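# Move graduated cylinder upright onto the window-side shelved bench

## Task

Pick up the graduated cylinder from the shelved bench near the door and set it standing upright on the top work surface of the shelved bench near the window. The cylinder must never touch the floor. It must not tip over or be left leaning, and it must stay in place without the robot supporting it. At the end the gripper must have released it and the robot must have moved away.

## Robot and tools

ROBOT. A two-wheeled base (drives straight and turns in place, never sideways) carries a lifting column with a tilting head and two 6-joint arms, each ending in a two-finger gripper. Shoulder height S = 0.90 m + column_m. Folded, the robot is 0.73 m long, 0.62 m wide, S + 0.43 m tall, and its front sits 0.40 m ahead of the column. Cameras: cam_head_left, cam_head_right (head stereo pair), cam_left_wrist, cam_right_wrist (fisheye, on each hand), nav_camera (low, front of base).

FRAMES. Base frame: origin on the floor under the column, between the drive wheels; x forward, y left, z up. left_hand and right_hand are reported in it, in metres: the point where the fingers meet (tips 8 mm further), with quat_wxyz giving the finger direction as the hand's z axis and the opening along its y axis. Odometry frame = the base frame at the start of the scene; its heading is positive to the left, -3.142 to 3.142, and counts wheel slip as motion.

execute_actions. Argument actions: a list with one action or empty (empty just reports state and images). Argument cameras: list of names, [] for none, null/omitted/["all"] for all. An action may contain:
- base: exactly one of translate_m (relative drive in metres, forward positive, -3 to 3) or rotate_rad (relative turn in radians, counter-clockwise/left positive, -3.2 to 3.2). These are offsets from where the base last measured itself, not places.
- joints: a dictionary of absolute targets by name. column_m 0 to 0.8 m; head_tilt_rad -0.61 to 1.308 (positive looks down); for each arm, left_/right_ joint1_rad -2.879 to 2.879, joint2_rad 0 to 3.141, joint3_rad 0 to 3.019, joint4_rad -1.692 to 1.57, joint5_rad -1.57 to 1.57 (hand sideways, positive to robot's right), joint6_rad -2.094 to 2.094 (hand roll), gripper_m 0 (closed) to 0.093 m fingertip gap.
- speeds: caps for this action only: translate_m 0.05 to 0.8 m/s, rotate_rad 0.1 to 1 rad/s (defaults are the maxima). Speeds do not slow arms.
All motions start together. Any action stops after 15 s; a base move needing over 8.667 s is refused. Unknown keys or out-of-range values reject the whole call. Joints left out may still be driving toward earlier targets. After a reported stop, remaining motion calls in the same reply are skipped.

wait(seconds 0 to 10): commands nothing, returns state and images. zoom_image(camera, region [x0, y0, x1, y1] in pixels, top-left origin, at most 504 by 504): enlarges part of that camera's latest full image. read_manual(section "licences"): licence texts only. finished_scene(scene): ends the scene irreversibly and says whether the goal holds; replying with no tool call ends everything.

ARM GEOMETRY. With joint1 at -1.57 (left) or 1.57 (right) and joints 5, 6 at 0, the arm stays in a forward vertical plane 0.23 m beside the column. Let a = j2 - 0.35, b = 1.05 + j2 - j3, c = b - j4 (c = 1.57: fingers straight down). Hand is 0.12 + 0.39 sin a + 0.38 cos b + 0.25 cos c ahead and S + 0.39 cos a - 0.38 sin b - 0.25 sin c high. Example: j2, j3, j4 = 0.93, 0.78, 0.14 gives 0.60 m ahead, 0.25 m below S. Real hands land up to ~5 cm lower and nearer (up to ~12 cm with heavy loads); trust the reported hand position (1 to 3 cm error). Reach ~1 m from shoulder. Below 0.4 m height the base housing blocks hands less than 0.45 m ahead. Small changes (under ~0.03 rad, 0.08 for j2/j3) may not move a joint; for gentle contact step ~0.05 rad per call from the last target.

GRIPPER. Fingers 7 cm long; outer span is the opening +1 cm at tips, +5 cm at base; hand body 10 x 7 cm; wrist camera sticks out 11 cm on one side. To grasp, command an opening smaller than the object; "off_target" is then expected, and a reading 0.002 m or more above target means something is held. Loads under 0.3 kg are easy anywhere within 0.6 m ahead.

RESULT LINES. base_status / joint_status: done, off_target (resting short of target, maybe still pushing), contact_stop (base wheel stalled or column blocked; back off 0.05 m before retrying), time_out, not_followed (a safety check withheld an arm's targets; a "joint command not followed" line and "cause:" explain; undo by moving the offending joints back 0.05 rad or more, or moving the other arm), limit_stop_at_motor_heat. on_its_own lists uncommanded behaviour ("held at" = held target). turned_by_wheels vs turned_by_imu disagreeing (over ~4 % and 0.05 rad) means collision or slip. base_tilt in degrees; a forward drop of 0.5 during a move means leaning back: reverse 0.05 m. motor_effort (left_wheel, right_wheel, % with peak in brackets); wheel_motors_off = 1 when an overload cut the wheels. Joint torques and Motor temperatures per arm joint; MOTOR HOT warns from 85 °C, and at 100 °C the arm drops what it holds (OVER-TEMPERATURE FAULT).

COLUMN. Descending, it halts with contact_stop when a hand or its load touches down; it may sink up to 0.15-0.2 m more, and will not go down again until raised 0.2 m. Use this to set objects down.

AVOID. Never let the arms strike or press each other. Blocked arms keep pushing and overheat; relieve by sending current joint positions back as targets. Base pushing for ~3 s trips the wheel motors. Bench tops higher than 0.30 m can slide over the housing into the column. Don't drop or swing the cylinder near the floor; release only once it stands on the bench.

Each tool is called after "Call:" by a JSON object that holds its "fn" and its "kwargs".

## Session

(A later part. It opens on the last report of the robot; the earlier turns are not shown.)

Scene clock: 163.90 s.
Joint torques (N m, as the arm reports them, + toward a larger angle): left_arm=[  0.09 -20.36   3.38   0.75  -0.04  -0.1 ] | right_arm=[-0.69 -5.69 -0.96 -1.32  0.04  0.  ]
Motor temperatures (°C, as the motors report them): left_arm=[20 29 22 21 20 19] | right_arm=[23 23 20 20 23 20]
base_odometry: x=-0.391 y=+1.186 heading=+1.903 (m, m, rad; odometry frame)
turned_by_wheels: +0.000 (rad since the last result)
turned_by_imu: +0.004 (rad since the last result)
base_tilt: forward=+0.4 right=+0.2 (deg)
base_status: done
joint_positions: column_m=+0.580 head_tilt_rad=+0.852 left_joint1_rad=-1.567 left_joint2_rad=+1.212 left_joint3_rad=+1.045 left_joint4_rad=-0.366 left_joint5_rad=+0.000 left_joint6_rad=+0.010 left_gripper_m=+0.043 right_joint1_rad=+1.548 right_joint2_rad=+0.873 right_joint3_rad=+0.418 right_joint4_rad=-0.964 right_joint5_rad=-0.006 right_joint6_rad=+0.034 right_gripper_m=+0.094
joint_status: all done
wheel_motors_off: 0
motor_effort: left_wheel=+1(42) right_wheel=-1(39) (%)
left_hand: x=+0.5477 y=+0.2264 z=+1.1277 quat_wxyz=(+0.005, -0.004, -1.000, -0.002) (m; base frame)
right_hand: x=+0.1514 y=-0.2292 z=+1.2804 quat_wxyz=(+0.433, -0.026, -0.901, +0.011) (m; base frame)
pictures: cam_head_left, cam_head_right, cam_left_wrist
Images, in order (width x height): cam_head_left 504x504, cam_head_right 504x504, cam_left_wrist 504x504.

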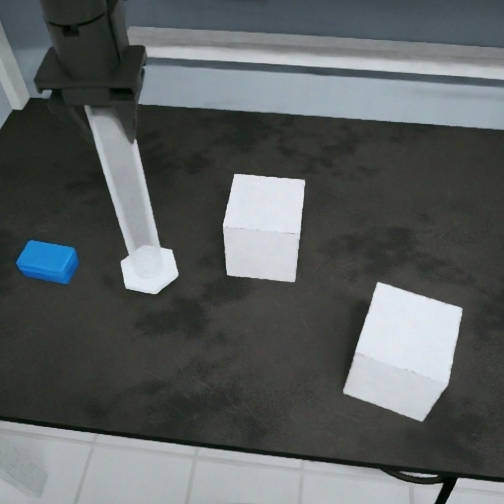

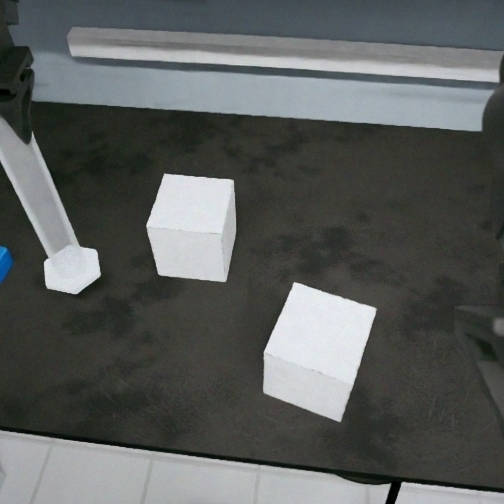

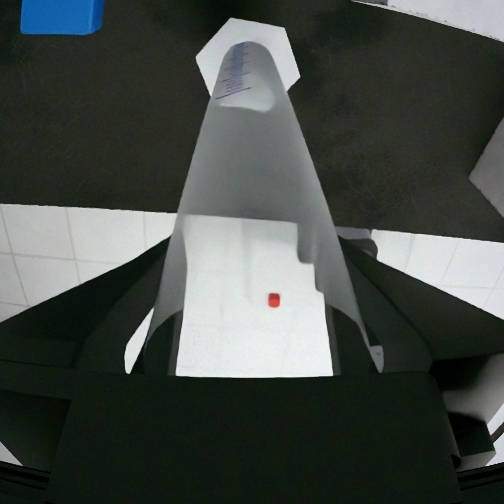

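Call:
{"fn": "execute_actions", "kwargs": {"actions": [{"joints": {"column_m": 0.53}}], "cameras": ["cam_head_left", "cam_head_right", "cam_left_wrist"]}}

Scene clock: 198.30 s.
Joint torques (N m, as the arm reports them, + toward a larger angle): left_arm=[  0.07 -20.3    3.39   0.73  -0.04  -0.1 ] | right_arm=[-0.67 -5.66 -0.94 -1.32  0.03  0.  ]
Motor temperatures (°C, as the motors report them): left_arm=[20 30 22 21 20 19] | right_arm=[23 23 20 20 23 20]
base_odometry: x=-0.391 y=+1.186 heading=+1.903 (m, m, rad; odometry frame)
turned_by_wheels: +0.000 (rad since the last result)
turned_by_imu: +0.002 (rad since the last result)
base_tilt: forward=+0.3 right=+0.1 (deg)
base_status: not commanded
joint_positions: column_m=+0.530 head_tilt_rad=+0.852 left_joint1_rad=-1.567 left_joint2_rad=+1.212 left_joint3_rad=+1.045 left_joint4_rad=-0.366 left_joint5_rad=+0.000 left_joint6_rad=+0.010 left_gripper_m=+0.043 right_joint1_rad=+1.548 right_joint2_rad=+0.873 right_joint3_rad=+0.418 right_joint4_rad=-0.964 right_joint5_rad=-0.006 right_joint6_rad=+0.034 right_gripper_m=+0.094
joint_status: all done
wheel_motors_off: 0
motor_effort: left_wheel=+1(1) right_wheel=-1(3) (%)
left_hand: x=+0.5477 y=+0.2264 z=+1.0777 quat_wxyz=(+0.005, -0.004, -1.000, -0.002) (m; base frame)
right_hand: x=+0.1514 y=-0.2292 z=+1.2304 quat_wxyz=(+0.433, -0.026, -0.901, +0.011) (m; base frame)
pictures: cam_head_left, cam_head_right, cam_left_wrist
Images, in order (width x height): cam_head_left 504x504, cam_head_right 504x504, cam_left_wrist 504x504.

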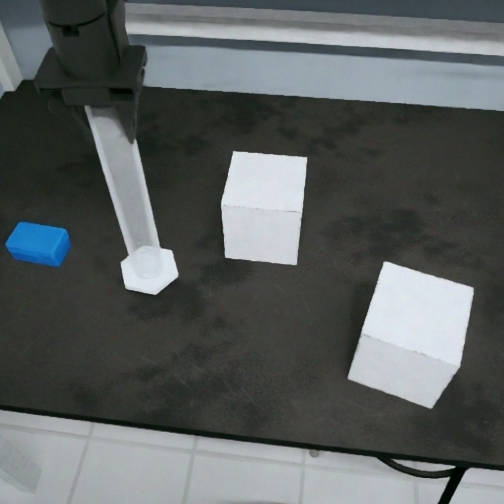

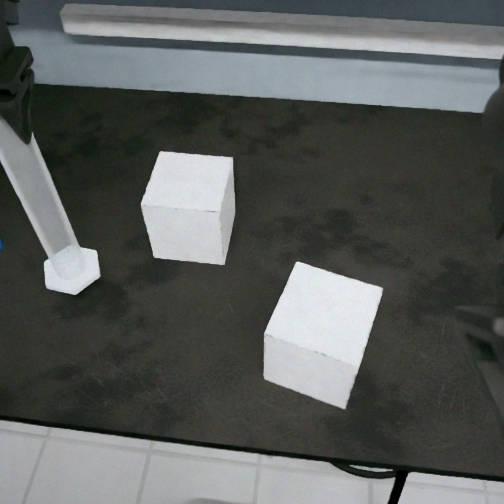

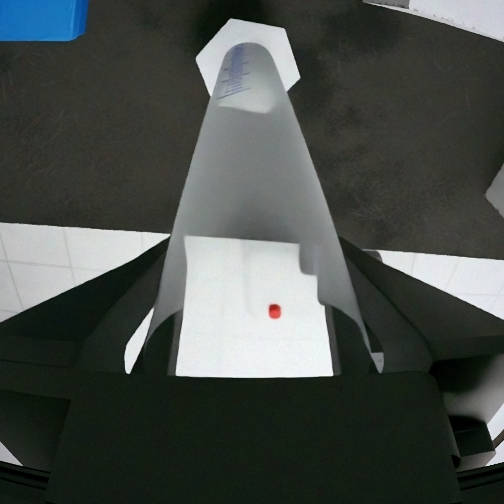

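Call:
{"fn": "execute_actions", "kwargs": {"actions": [{"joints": {"column_m": 0.50}}], "cameras": ["cam_head_left", "cam_head_right", "cam_left_wrist"]}}

Scene clock: 206.93 s.
Joint torques (N m, as the arm reports them, + toward a larger angle): left_arm=[  0.13 -20.49   3.34   0.73  -0.04  -0.11] | right_arm=[-0.73 -5.61 -0.94 -1.32  0.04  0.  ]
Motor temperatures (°C, as the motors report them): left_arm=[20 30 22 21 20 19] | right_arm=[23 23 20 20 23 20]
base_odometry: x=-0.391 y=+1.186 heading=+1.903 (m, m, rad; odometry frame)
turned_by_wheels: +0.000 (rad since the last result)
turned_by_imu: +0.002 (rad since the last result)
base_tilt: forward=+0.4 right=+0.1 (deg)
base_status: not commanded
joint_positions: column_m=+0.500 head_tilt_rad=+0.852 left_joint1_rad=-1.567 left_joint2_rad=+1.212 left_joint3_rad=+1.045 left_joint4_rad=-0.366 left_joint5_rad=+0.000 left_joint6_rad=+0.010 left_gripper_m=+0.043 right_joint1_rad=+1.548 right_joint2_rad=+0.873 right_joint3_rad=+0.418 right_joint4_rad=-0.964 right_joint5_rad=-0.006 right_joint6_rad=+0.034 right_gripper_m=+0.094
joint_status: all done
wheel_motors_off: 0
motor_effort: left_wheel=+1(1) right_wheel=-1(1) (%)
left_hand: x=+0.5477 y=+0.2264 z=+1.0477 quat_wxyz=(+0.005, -0.004, -1.000, -0.002) (m; base frame)
right_hand: x=+0.1514 y=-0.2292 z=+1.2003 quat_wxyz=(+0.433, -0.026, -0.901, +0.011) (m; base frame)
pictures: cam_head_left, cam_head_right, cam_left_wrist
Images, in order (width x height): cam_head_left 504x504, cam_head_right 504x504, cam_left_wrist 504x504.

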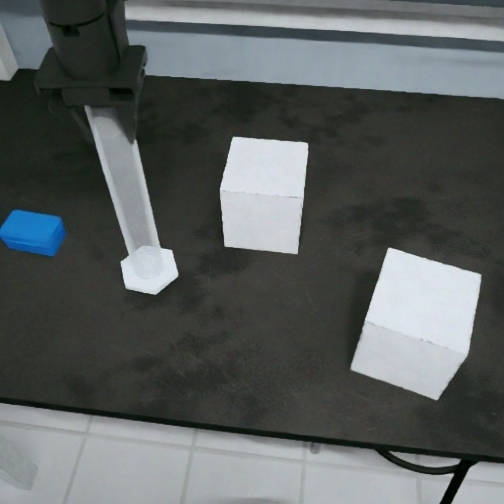

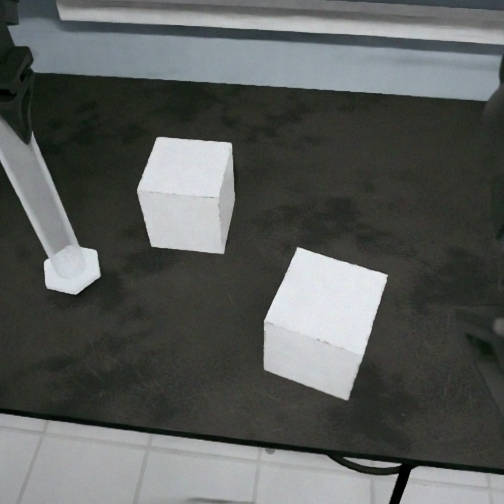

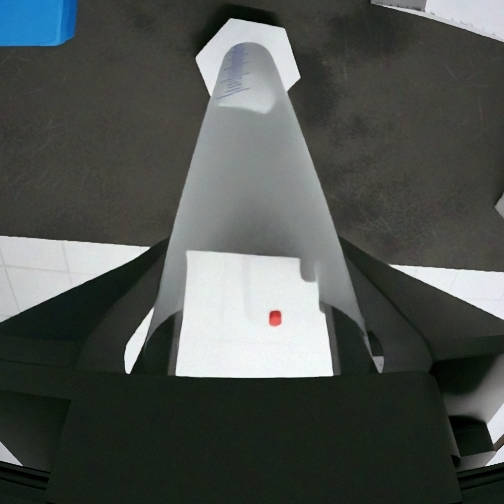

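Call:
{"fn": "execute_actions", "kwargs": {"actions": [{"joints": {"column_m": 0.487}}], "cameras": ["cam_head_left", "cam_left_wrist"]}}

Scene clock: 211.23 s.
Joint torques (N m, as the arm reports them, + toward a larger angle): left_arm=[  0.12 -20.34   3.36   0.75  -0.04  -0.11] | right_arm=[-0.71 -5.63 -0.94 -1.33  0.03  0.  ]
Motor temperatures (°C, as the motors report them): left_arm=[20 30 22 21 20 19] | right_arm=[23 23 20 20 23 20]
base_odometry: x=-0.391 y=+1.186 heading=+1.903 (m, m, rad; odometry frame)
turned_by_wheels: +0.000 (rad since the last result)
turned_by_imu: +0.002 (rad since the last result)
base_tilt: forward=+0.4 right=+0.1 (deg)
base_status: not commanded
joint_positions: column_m=+0.487 head_tilt_rad=+0.852 left_joint1_rad=-1.567 left_joint2_rad=+1.212 left_joint3_rad=+1.045 left_joint4_rad=-0.366 left_joint5_rad=+0.000 left_joint6_rad=+0.010 left_gripper_m=+0.043 right_joint1_rad=+1.548 right_joint2_rad=+0.873 right_joint3_rad=+0.418 right_joint4_rad=-0.964 right_joint5_rad=-0.006 right_joint6_rad=+0.034 right_gripper_m=+0.094
joint_status: all done
wheel_motors_off: 0
motor_effort: left_wheel=+1(1) right_wheel=-1(2) (%)
left_hand: x=+0.5477 y=+0.2264 z=+1.0347 quat_wxyz=(+0.005, -0.004, -1.000, -0.002) (m; base frame)
right_hand: x=+0.1514 y=-0.2292 z=+1.1874 quat_wxyz=(+0.433, -0.026, -0.901, +0.011) (m; base frame)
pictures: cam_head_left, cam_left_wrist
Images, in order (width x height): cam_head_left 504x504, cam_left_wrist 504x504.

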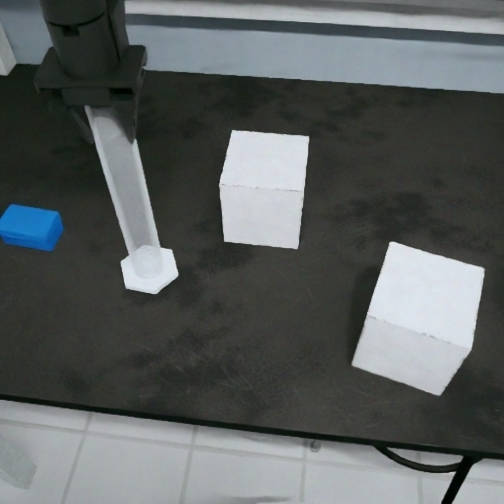

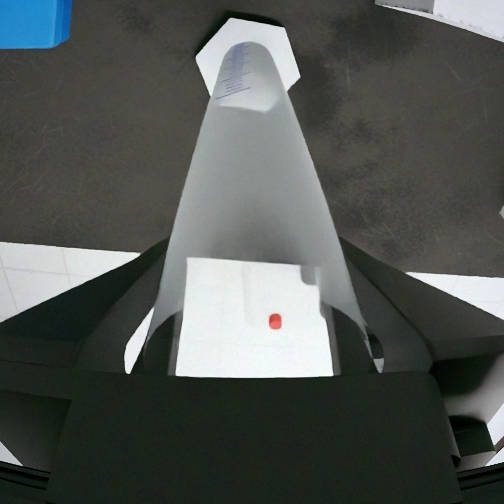

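Call:
{"fn": "execute_actions", "kwargs": {"actions": [{"joints": {"column_m": 0.477}}], "cameras": ["cam_head_left", "cam_left_wrist"]}}

Scene clock: 213.80 s.
Joint torques (N m, as the arm reports them, + toward a larger angle): left_arm=[  0.11 -19.29   3.54   0.77  -0.03  -0.1 ] | right_arm=[-0.67 -5.68 -0.94 -1.34  0.03 -0.01]
Motor temperatures (°C, as the motors report them): left_arm=[20 30 22 21 20 19] | right_arm=[23 23 20 20 23 20]
base_odometry: x=-0.391 y=+1.186 heading=+1.903 (m, m, rad; odometry frame)
turned_by_wheels: +0.000 (rad since the last result)
turned_by_imu: +0.001 (rad since the last result)
base_tilt: forward=+0.3 right=+0.2 (deg)
base_status: not commanded
joint_positions: column_m=+0.477 head_tilt_rad=+0.852 left_joint1_rad=-1.567 left_joint2_rad=+1.200 left_joint3_rad=+1.045 left_joint4_rad=-0.366 left_joint5_rad=-0.001 left_joint6_rad=+0.010 left_gripper_m=+0.043 right_joint1_rad=+1.548 right_joint2_rad=+0.873 right_joint3_rad=+0.418 right_joint4_rad=-0.964 right_joint5_rad=-0.006 right_joint6_rad=+0.034 right_gripper_m=+0.094
joint_status: all done
wheel_motors_off: 0
motor_effort: left_wheel=+2(3) right_wheel=-1(1) (%)
left_hand: x=+0.5520 y=+0.2265 z=+1.0299 quat_wxyz=(-0.001, -0.004, -1.000, -0.002) (m; base frame)
right_hand: x=+0.1514 y=-0.2292 z=+1.1773 quat_wxyz=(+0.433, -0.026, -0.901, +0.011) (m; base frame)
pictures: cam_head_left, cam_left_wrist
Images, in order (width x height): cam_head_left 504x504, cam_left_wrist 504x504.

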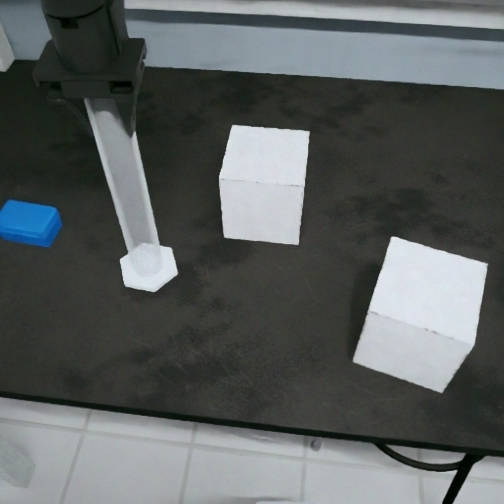

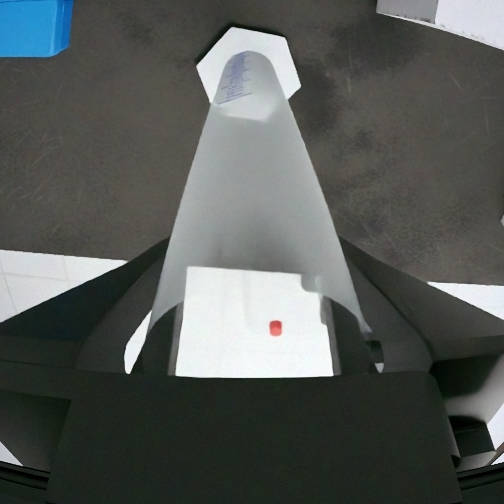

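Contact made. Release.

Call:
{"fn": "execute_actions", "kwargs": {"actions": [{"joints": {"left_gripper_m": 0.093}}], "cameras": ["cam_left_wrist"]}}

Call:
{"fn": "execute_actions", "kwargs": {"actions": [{"joints": {"column_m": 0.58}}], "cameras": ["cam_head_left", "cam_left_wrist"]}}

Scene clock: 217.93 s.
Joint torques (N m, as the arm reports them, + toward a larger angle): left_arm=[  0.11 -19.09   3.51   0.76  -0.03  -0.1 ] | right_arm=[-0.67 -5.68 -0.9  -1.32  0.03 -0.01]
Motor temperatures (°C, as the motors report them): left_arm=[20 30 22 21 20 19] | right_arm=[23 23 20 20 23 20]
base_odometry: x=-0.391 y=+1.186 heading=+1.903 (m, m, rad; odometry frame)
turned_by_wheels: +0.000 (rad since the last result)
turned_by_imu: +0.002 (rad since the last result)
base_tilt: forward=+0.3 right=+0.2 (deg)
base_status: not commanded
joint_positions: column_m=+0.477 head_tilt_rad=+0.852 left_joint1_rad=-1.567 left_joint2_rad=+1.200 left_joint3_rad=+1.045 left_joint4_rad=-0.366 left_joint5_rad=-0.001 left_joint6_rad=+0.010 left_gripper_m=+0.093 right_joint1_rad=+1.548 right_joint2_rad=+0.873 right_joint3_rad=+0.418 right_joint4_rad=-0.964 right_joint5_rad=-0.006 right_joint6_rad=+0.034 right_gripper_m=+0.094
joint_status: all done
wheel_motors_off: 0
motor_effort: left_wheel=+2(2) right_wheel=-2(3) (%)
left_hand: x=+0.5522 y=+0.2265 z=+1.0300 quat_wxyz=(-0.001, -0.004, -1.000, -0.002) (m; base frame)
right_hand: x=+0.1514 y=-0.2292 z=+1.1773 quat_wxyz=(+0.433, -0.026, -0.901, +0.011) (m; base frame)
pictures: cam_left_wrist
Images, in order (width x height): cam_left_wrist 504x504.

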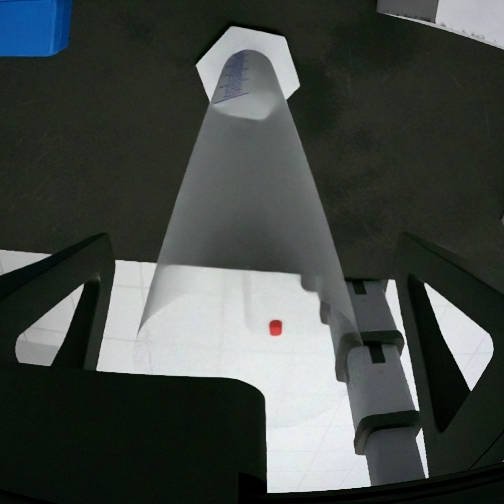

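Scene clock: 219.87 s.
Joint torques (N m, as the arm reports them, + toward a larger angle): left_arm=[  0.04 -19.15   3.46   0.74  -0.03  -0.1 ] | right_arm=[-0.65 -5.65 -0.93 -1.3   0.03  0.  ]
Motor temperatures (°C, as the motors report them): left_arm=[20 30 22 21 20 19] | right_arm=[23 23 20 20 23 20]
base_odometry: x=-0.391 y=+1.186 heading=+1.903 (m, m, rad; odometry frame)
turned_by_wheels: +0.000 (rad since the last result)
turned_by_imu: +0.001 (rad since the last result)
base_tilt: forward=+0.3 right=+0.1 (deg)
base_status: not commanded
joint_positions: column_m=+0.580 head_tilt_rad=+0.852 left_joint1_rad=-1.567 left_joint2_rad=+1.200 left_joint3_rad=+1.045 left_joint4_rad=-0.366 left_joint5_rad=-0.001 left_joint6_rad=+0.010 left_gripper_m=+0.093 right_joint1_rad=+1.548 right_joint2_rad=+0.873 right_joint3_rad=+0.418 right_joint4_rad=-0.964 right_joint5_rad=-0.006 right_joint6_rad=+0.034 right_gripper_m=+0.094
joint_status: all done
wheel_motors_off: 0
motor_effort: left_wheel=+2(2) right_wheel=-3(0) (%)
left_hand: x=+0.5522 y=+0.2265 z=+1.1328 quat_wxyz=(-0.001, -0.004, -1.000, -0.002) (m; base frame)
right_hand: x=+0.1514 y=-0.2292 z=+1.2802 quat_wxyz=(+0.433, -0.026, -0.901, +0.011) (m; base frame)
pictures: cam_head_left, cam_left_wrist
Images, in order (width x height): cam_head_left 504x504, cam_left_wrist 504x504.

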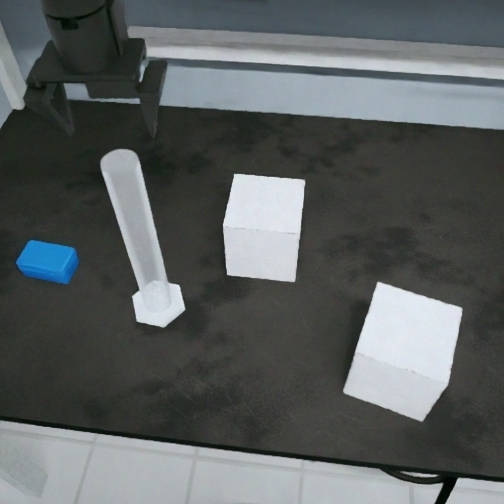

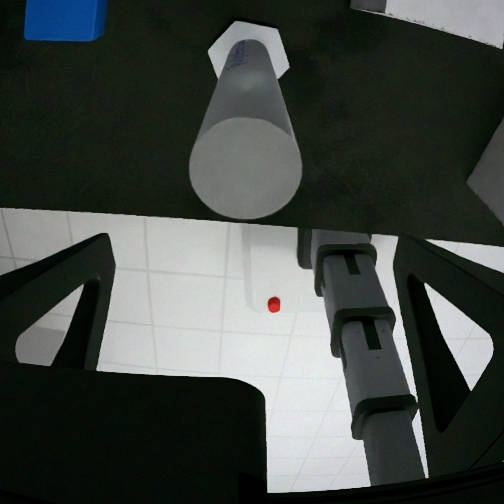

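Call:
{"fn": "execute_actions", "kwargs": {"actions": [{"base": {"translate_m": -0.5}, "joints": {"head_tilt_rad": 0.6}}], "cameras": ["cam_head_left", "cam_head_right"]}}

Scene clock: 224.20 s.
Joint torques (N m, as the arm reports them, + toward a larger angle): left_arm=[  0.01 -19.22   3.65   0.74  -0.03  -0.11] | right_arm=[-0.65 -5.58 -0.62 -1.31  0.04 -0.01]
Motor temperatures (°C, as the motors report them): left_arm=[20 30 22 21 20 19] | right_arm=[23 23 20 20 23 20]
base_odometry: x=-0.228 y=+0.714 heading=+1.904 (m, m, rad; odometry frame)
turned_by_wheels: +0.001 (rad since the last result)
turned_by_imu: +0.002 (rad since the last result)
base_tilt: forward=+0.3 right=+0.1 (deg)
base_status: done
joint_positions: column_m=+0.580 head_tilt_rad=+0.617 left_joint1_rad=-1.567 left_joint2_rad=+1.201 left_joint3_rad=+1.042 left_joint4_rad=-0.366 left_joint5_rad=-0.001 left_joint6_rad=+0.010 left_gripper_m=+0.093 right_joint1_rad=+1.548 right_joint2_rad=+0.873 right_joint3_rad=+0.414 right_joint4_rad=-0.964 right_joint5_rad=-0.006 right_joint6_rad=+0.034 right_gripper_m=+0.094
joint_status: all done
wheel_motors_off: 0
motor_effort: left_wheel=+2(58) right_wheel=-2(50) (%)
left_hand: x=+0.5503 y=+0.2265 z=+1.1319 quat_wxyz=(+0.001, -0.004, -1.000, -0.002) (m; base frame)
right_hand: x=+0.1493 y=-0.2291 z=+1.2809 quat_wxyz=(+0.435, -0.026, -0.900, +0.011) (m; base frame)
pictures: cam_head_left, cam_head_right
Images, in order (width x height): cam_head_left 504x504, cam_head_right 504x504.

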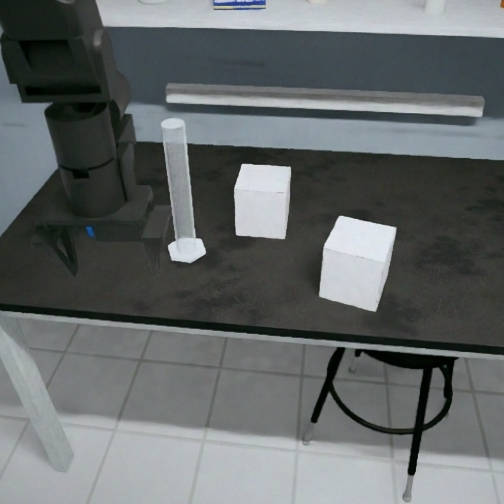

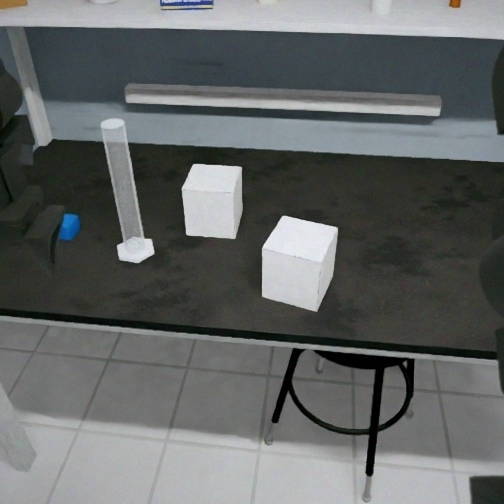

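Call:
{"fn": "finished_scene", "kwargs": {"scene": 1}}

The scene is finished: the task was done.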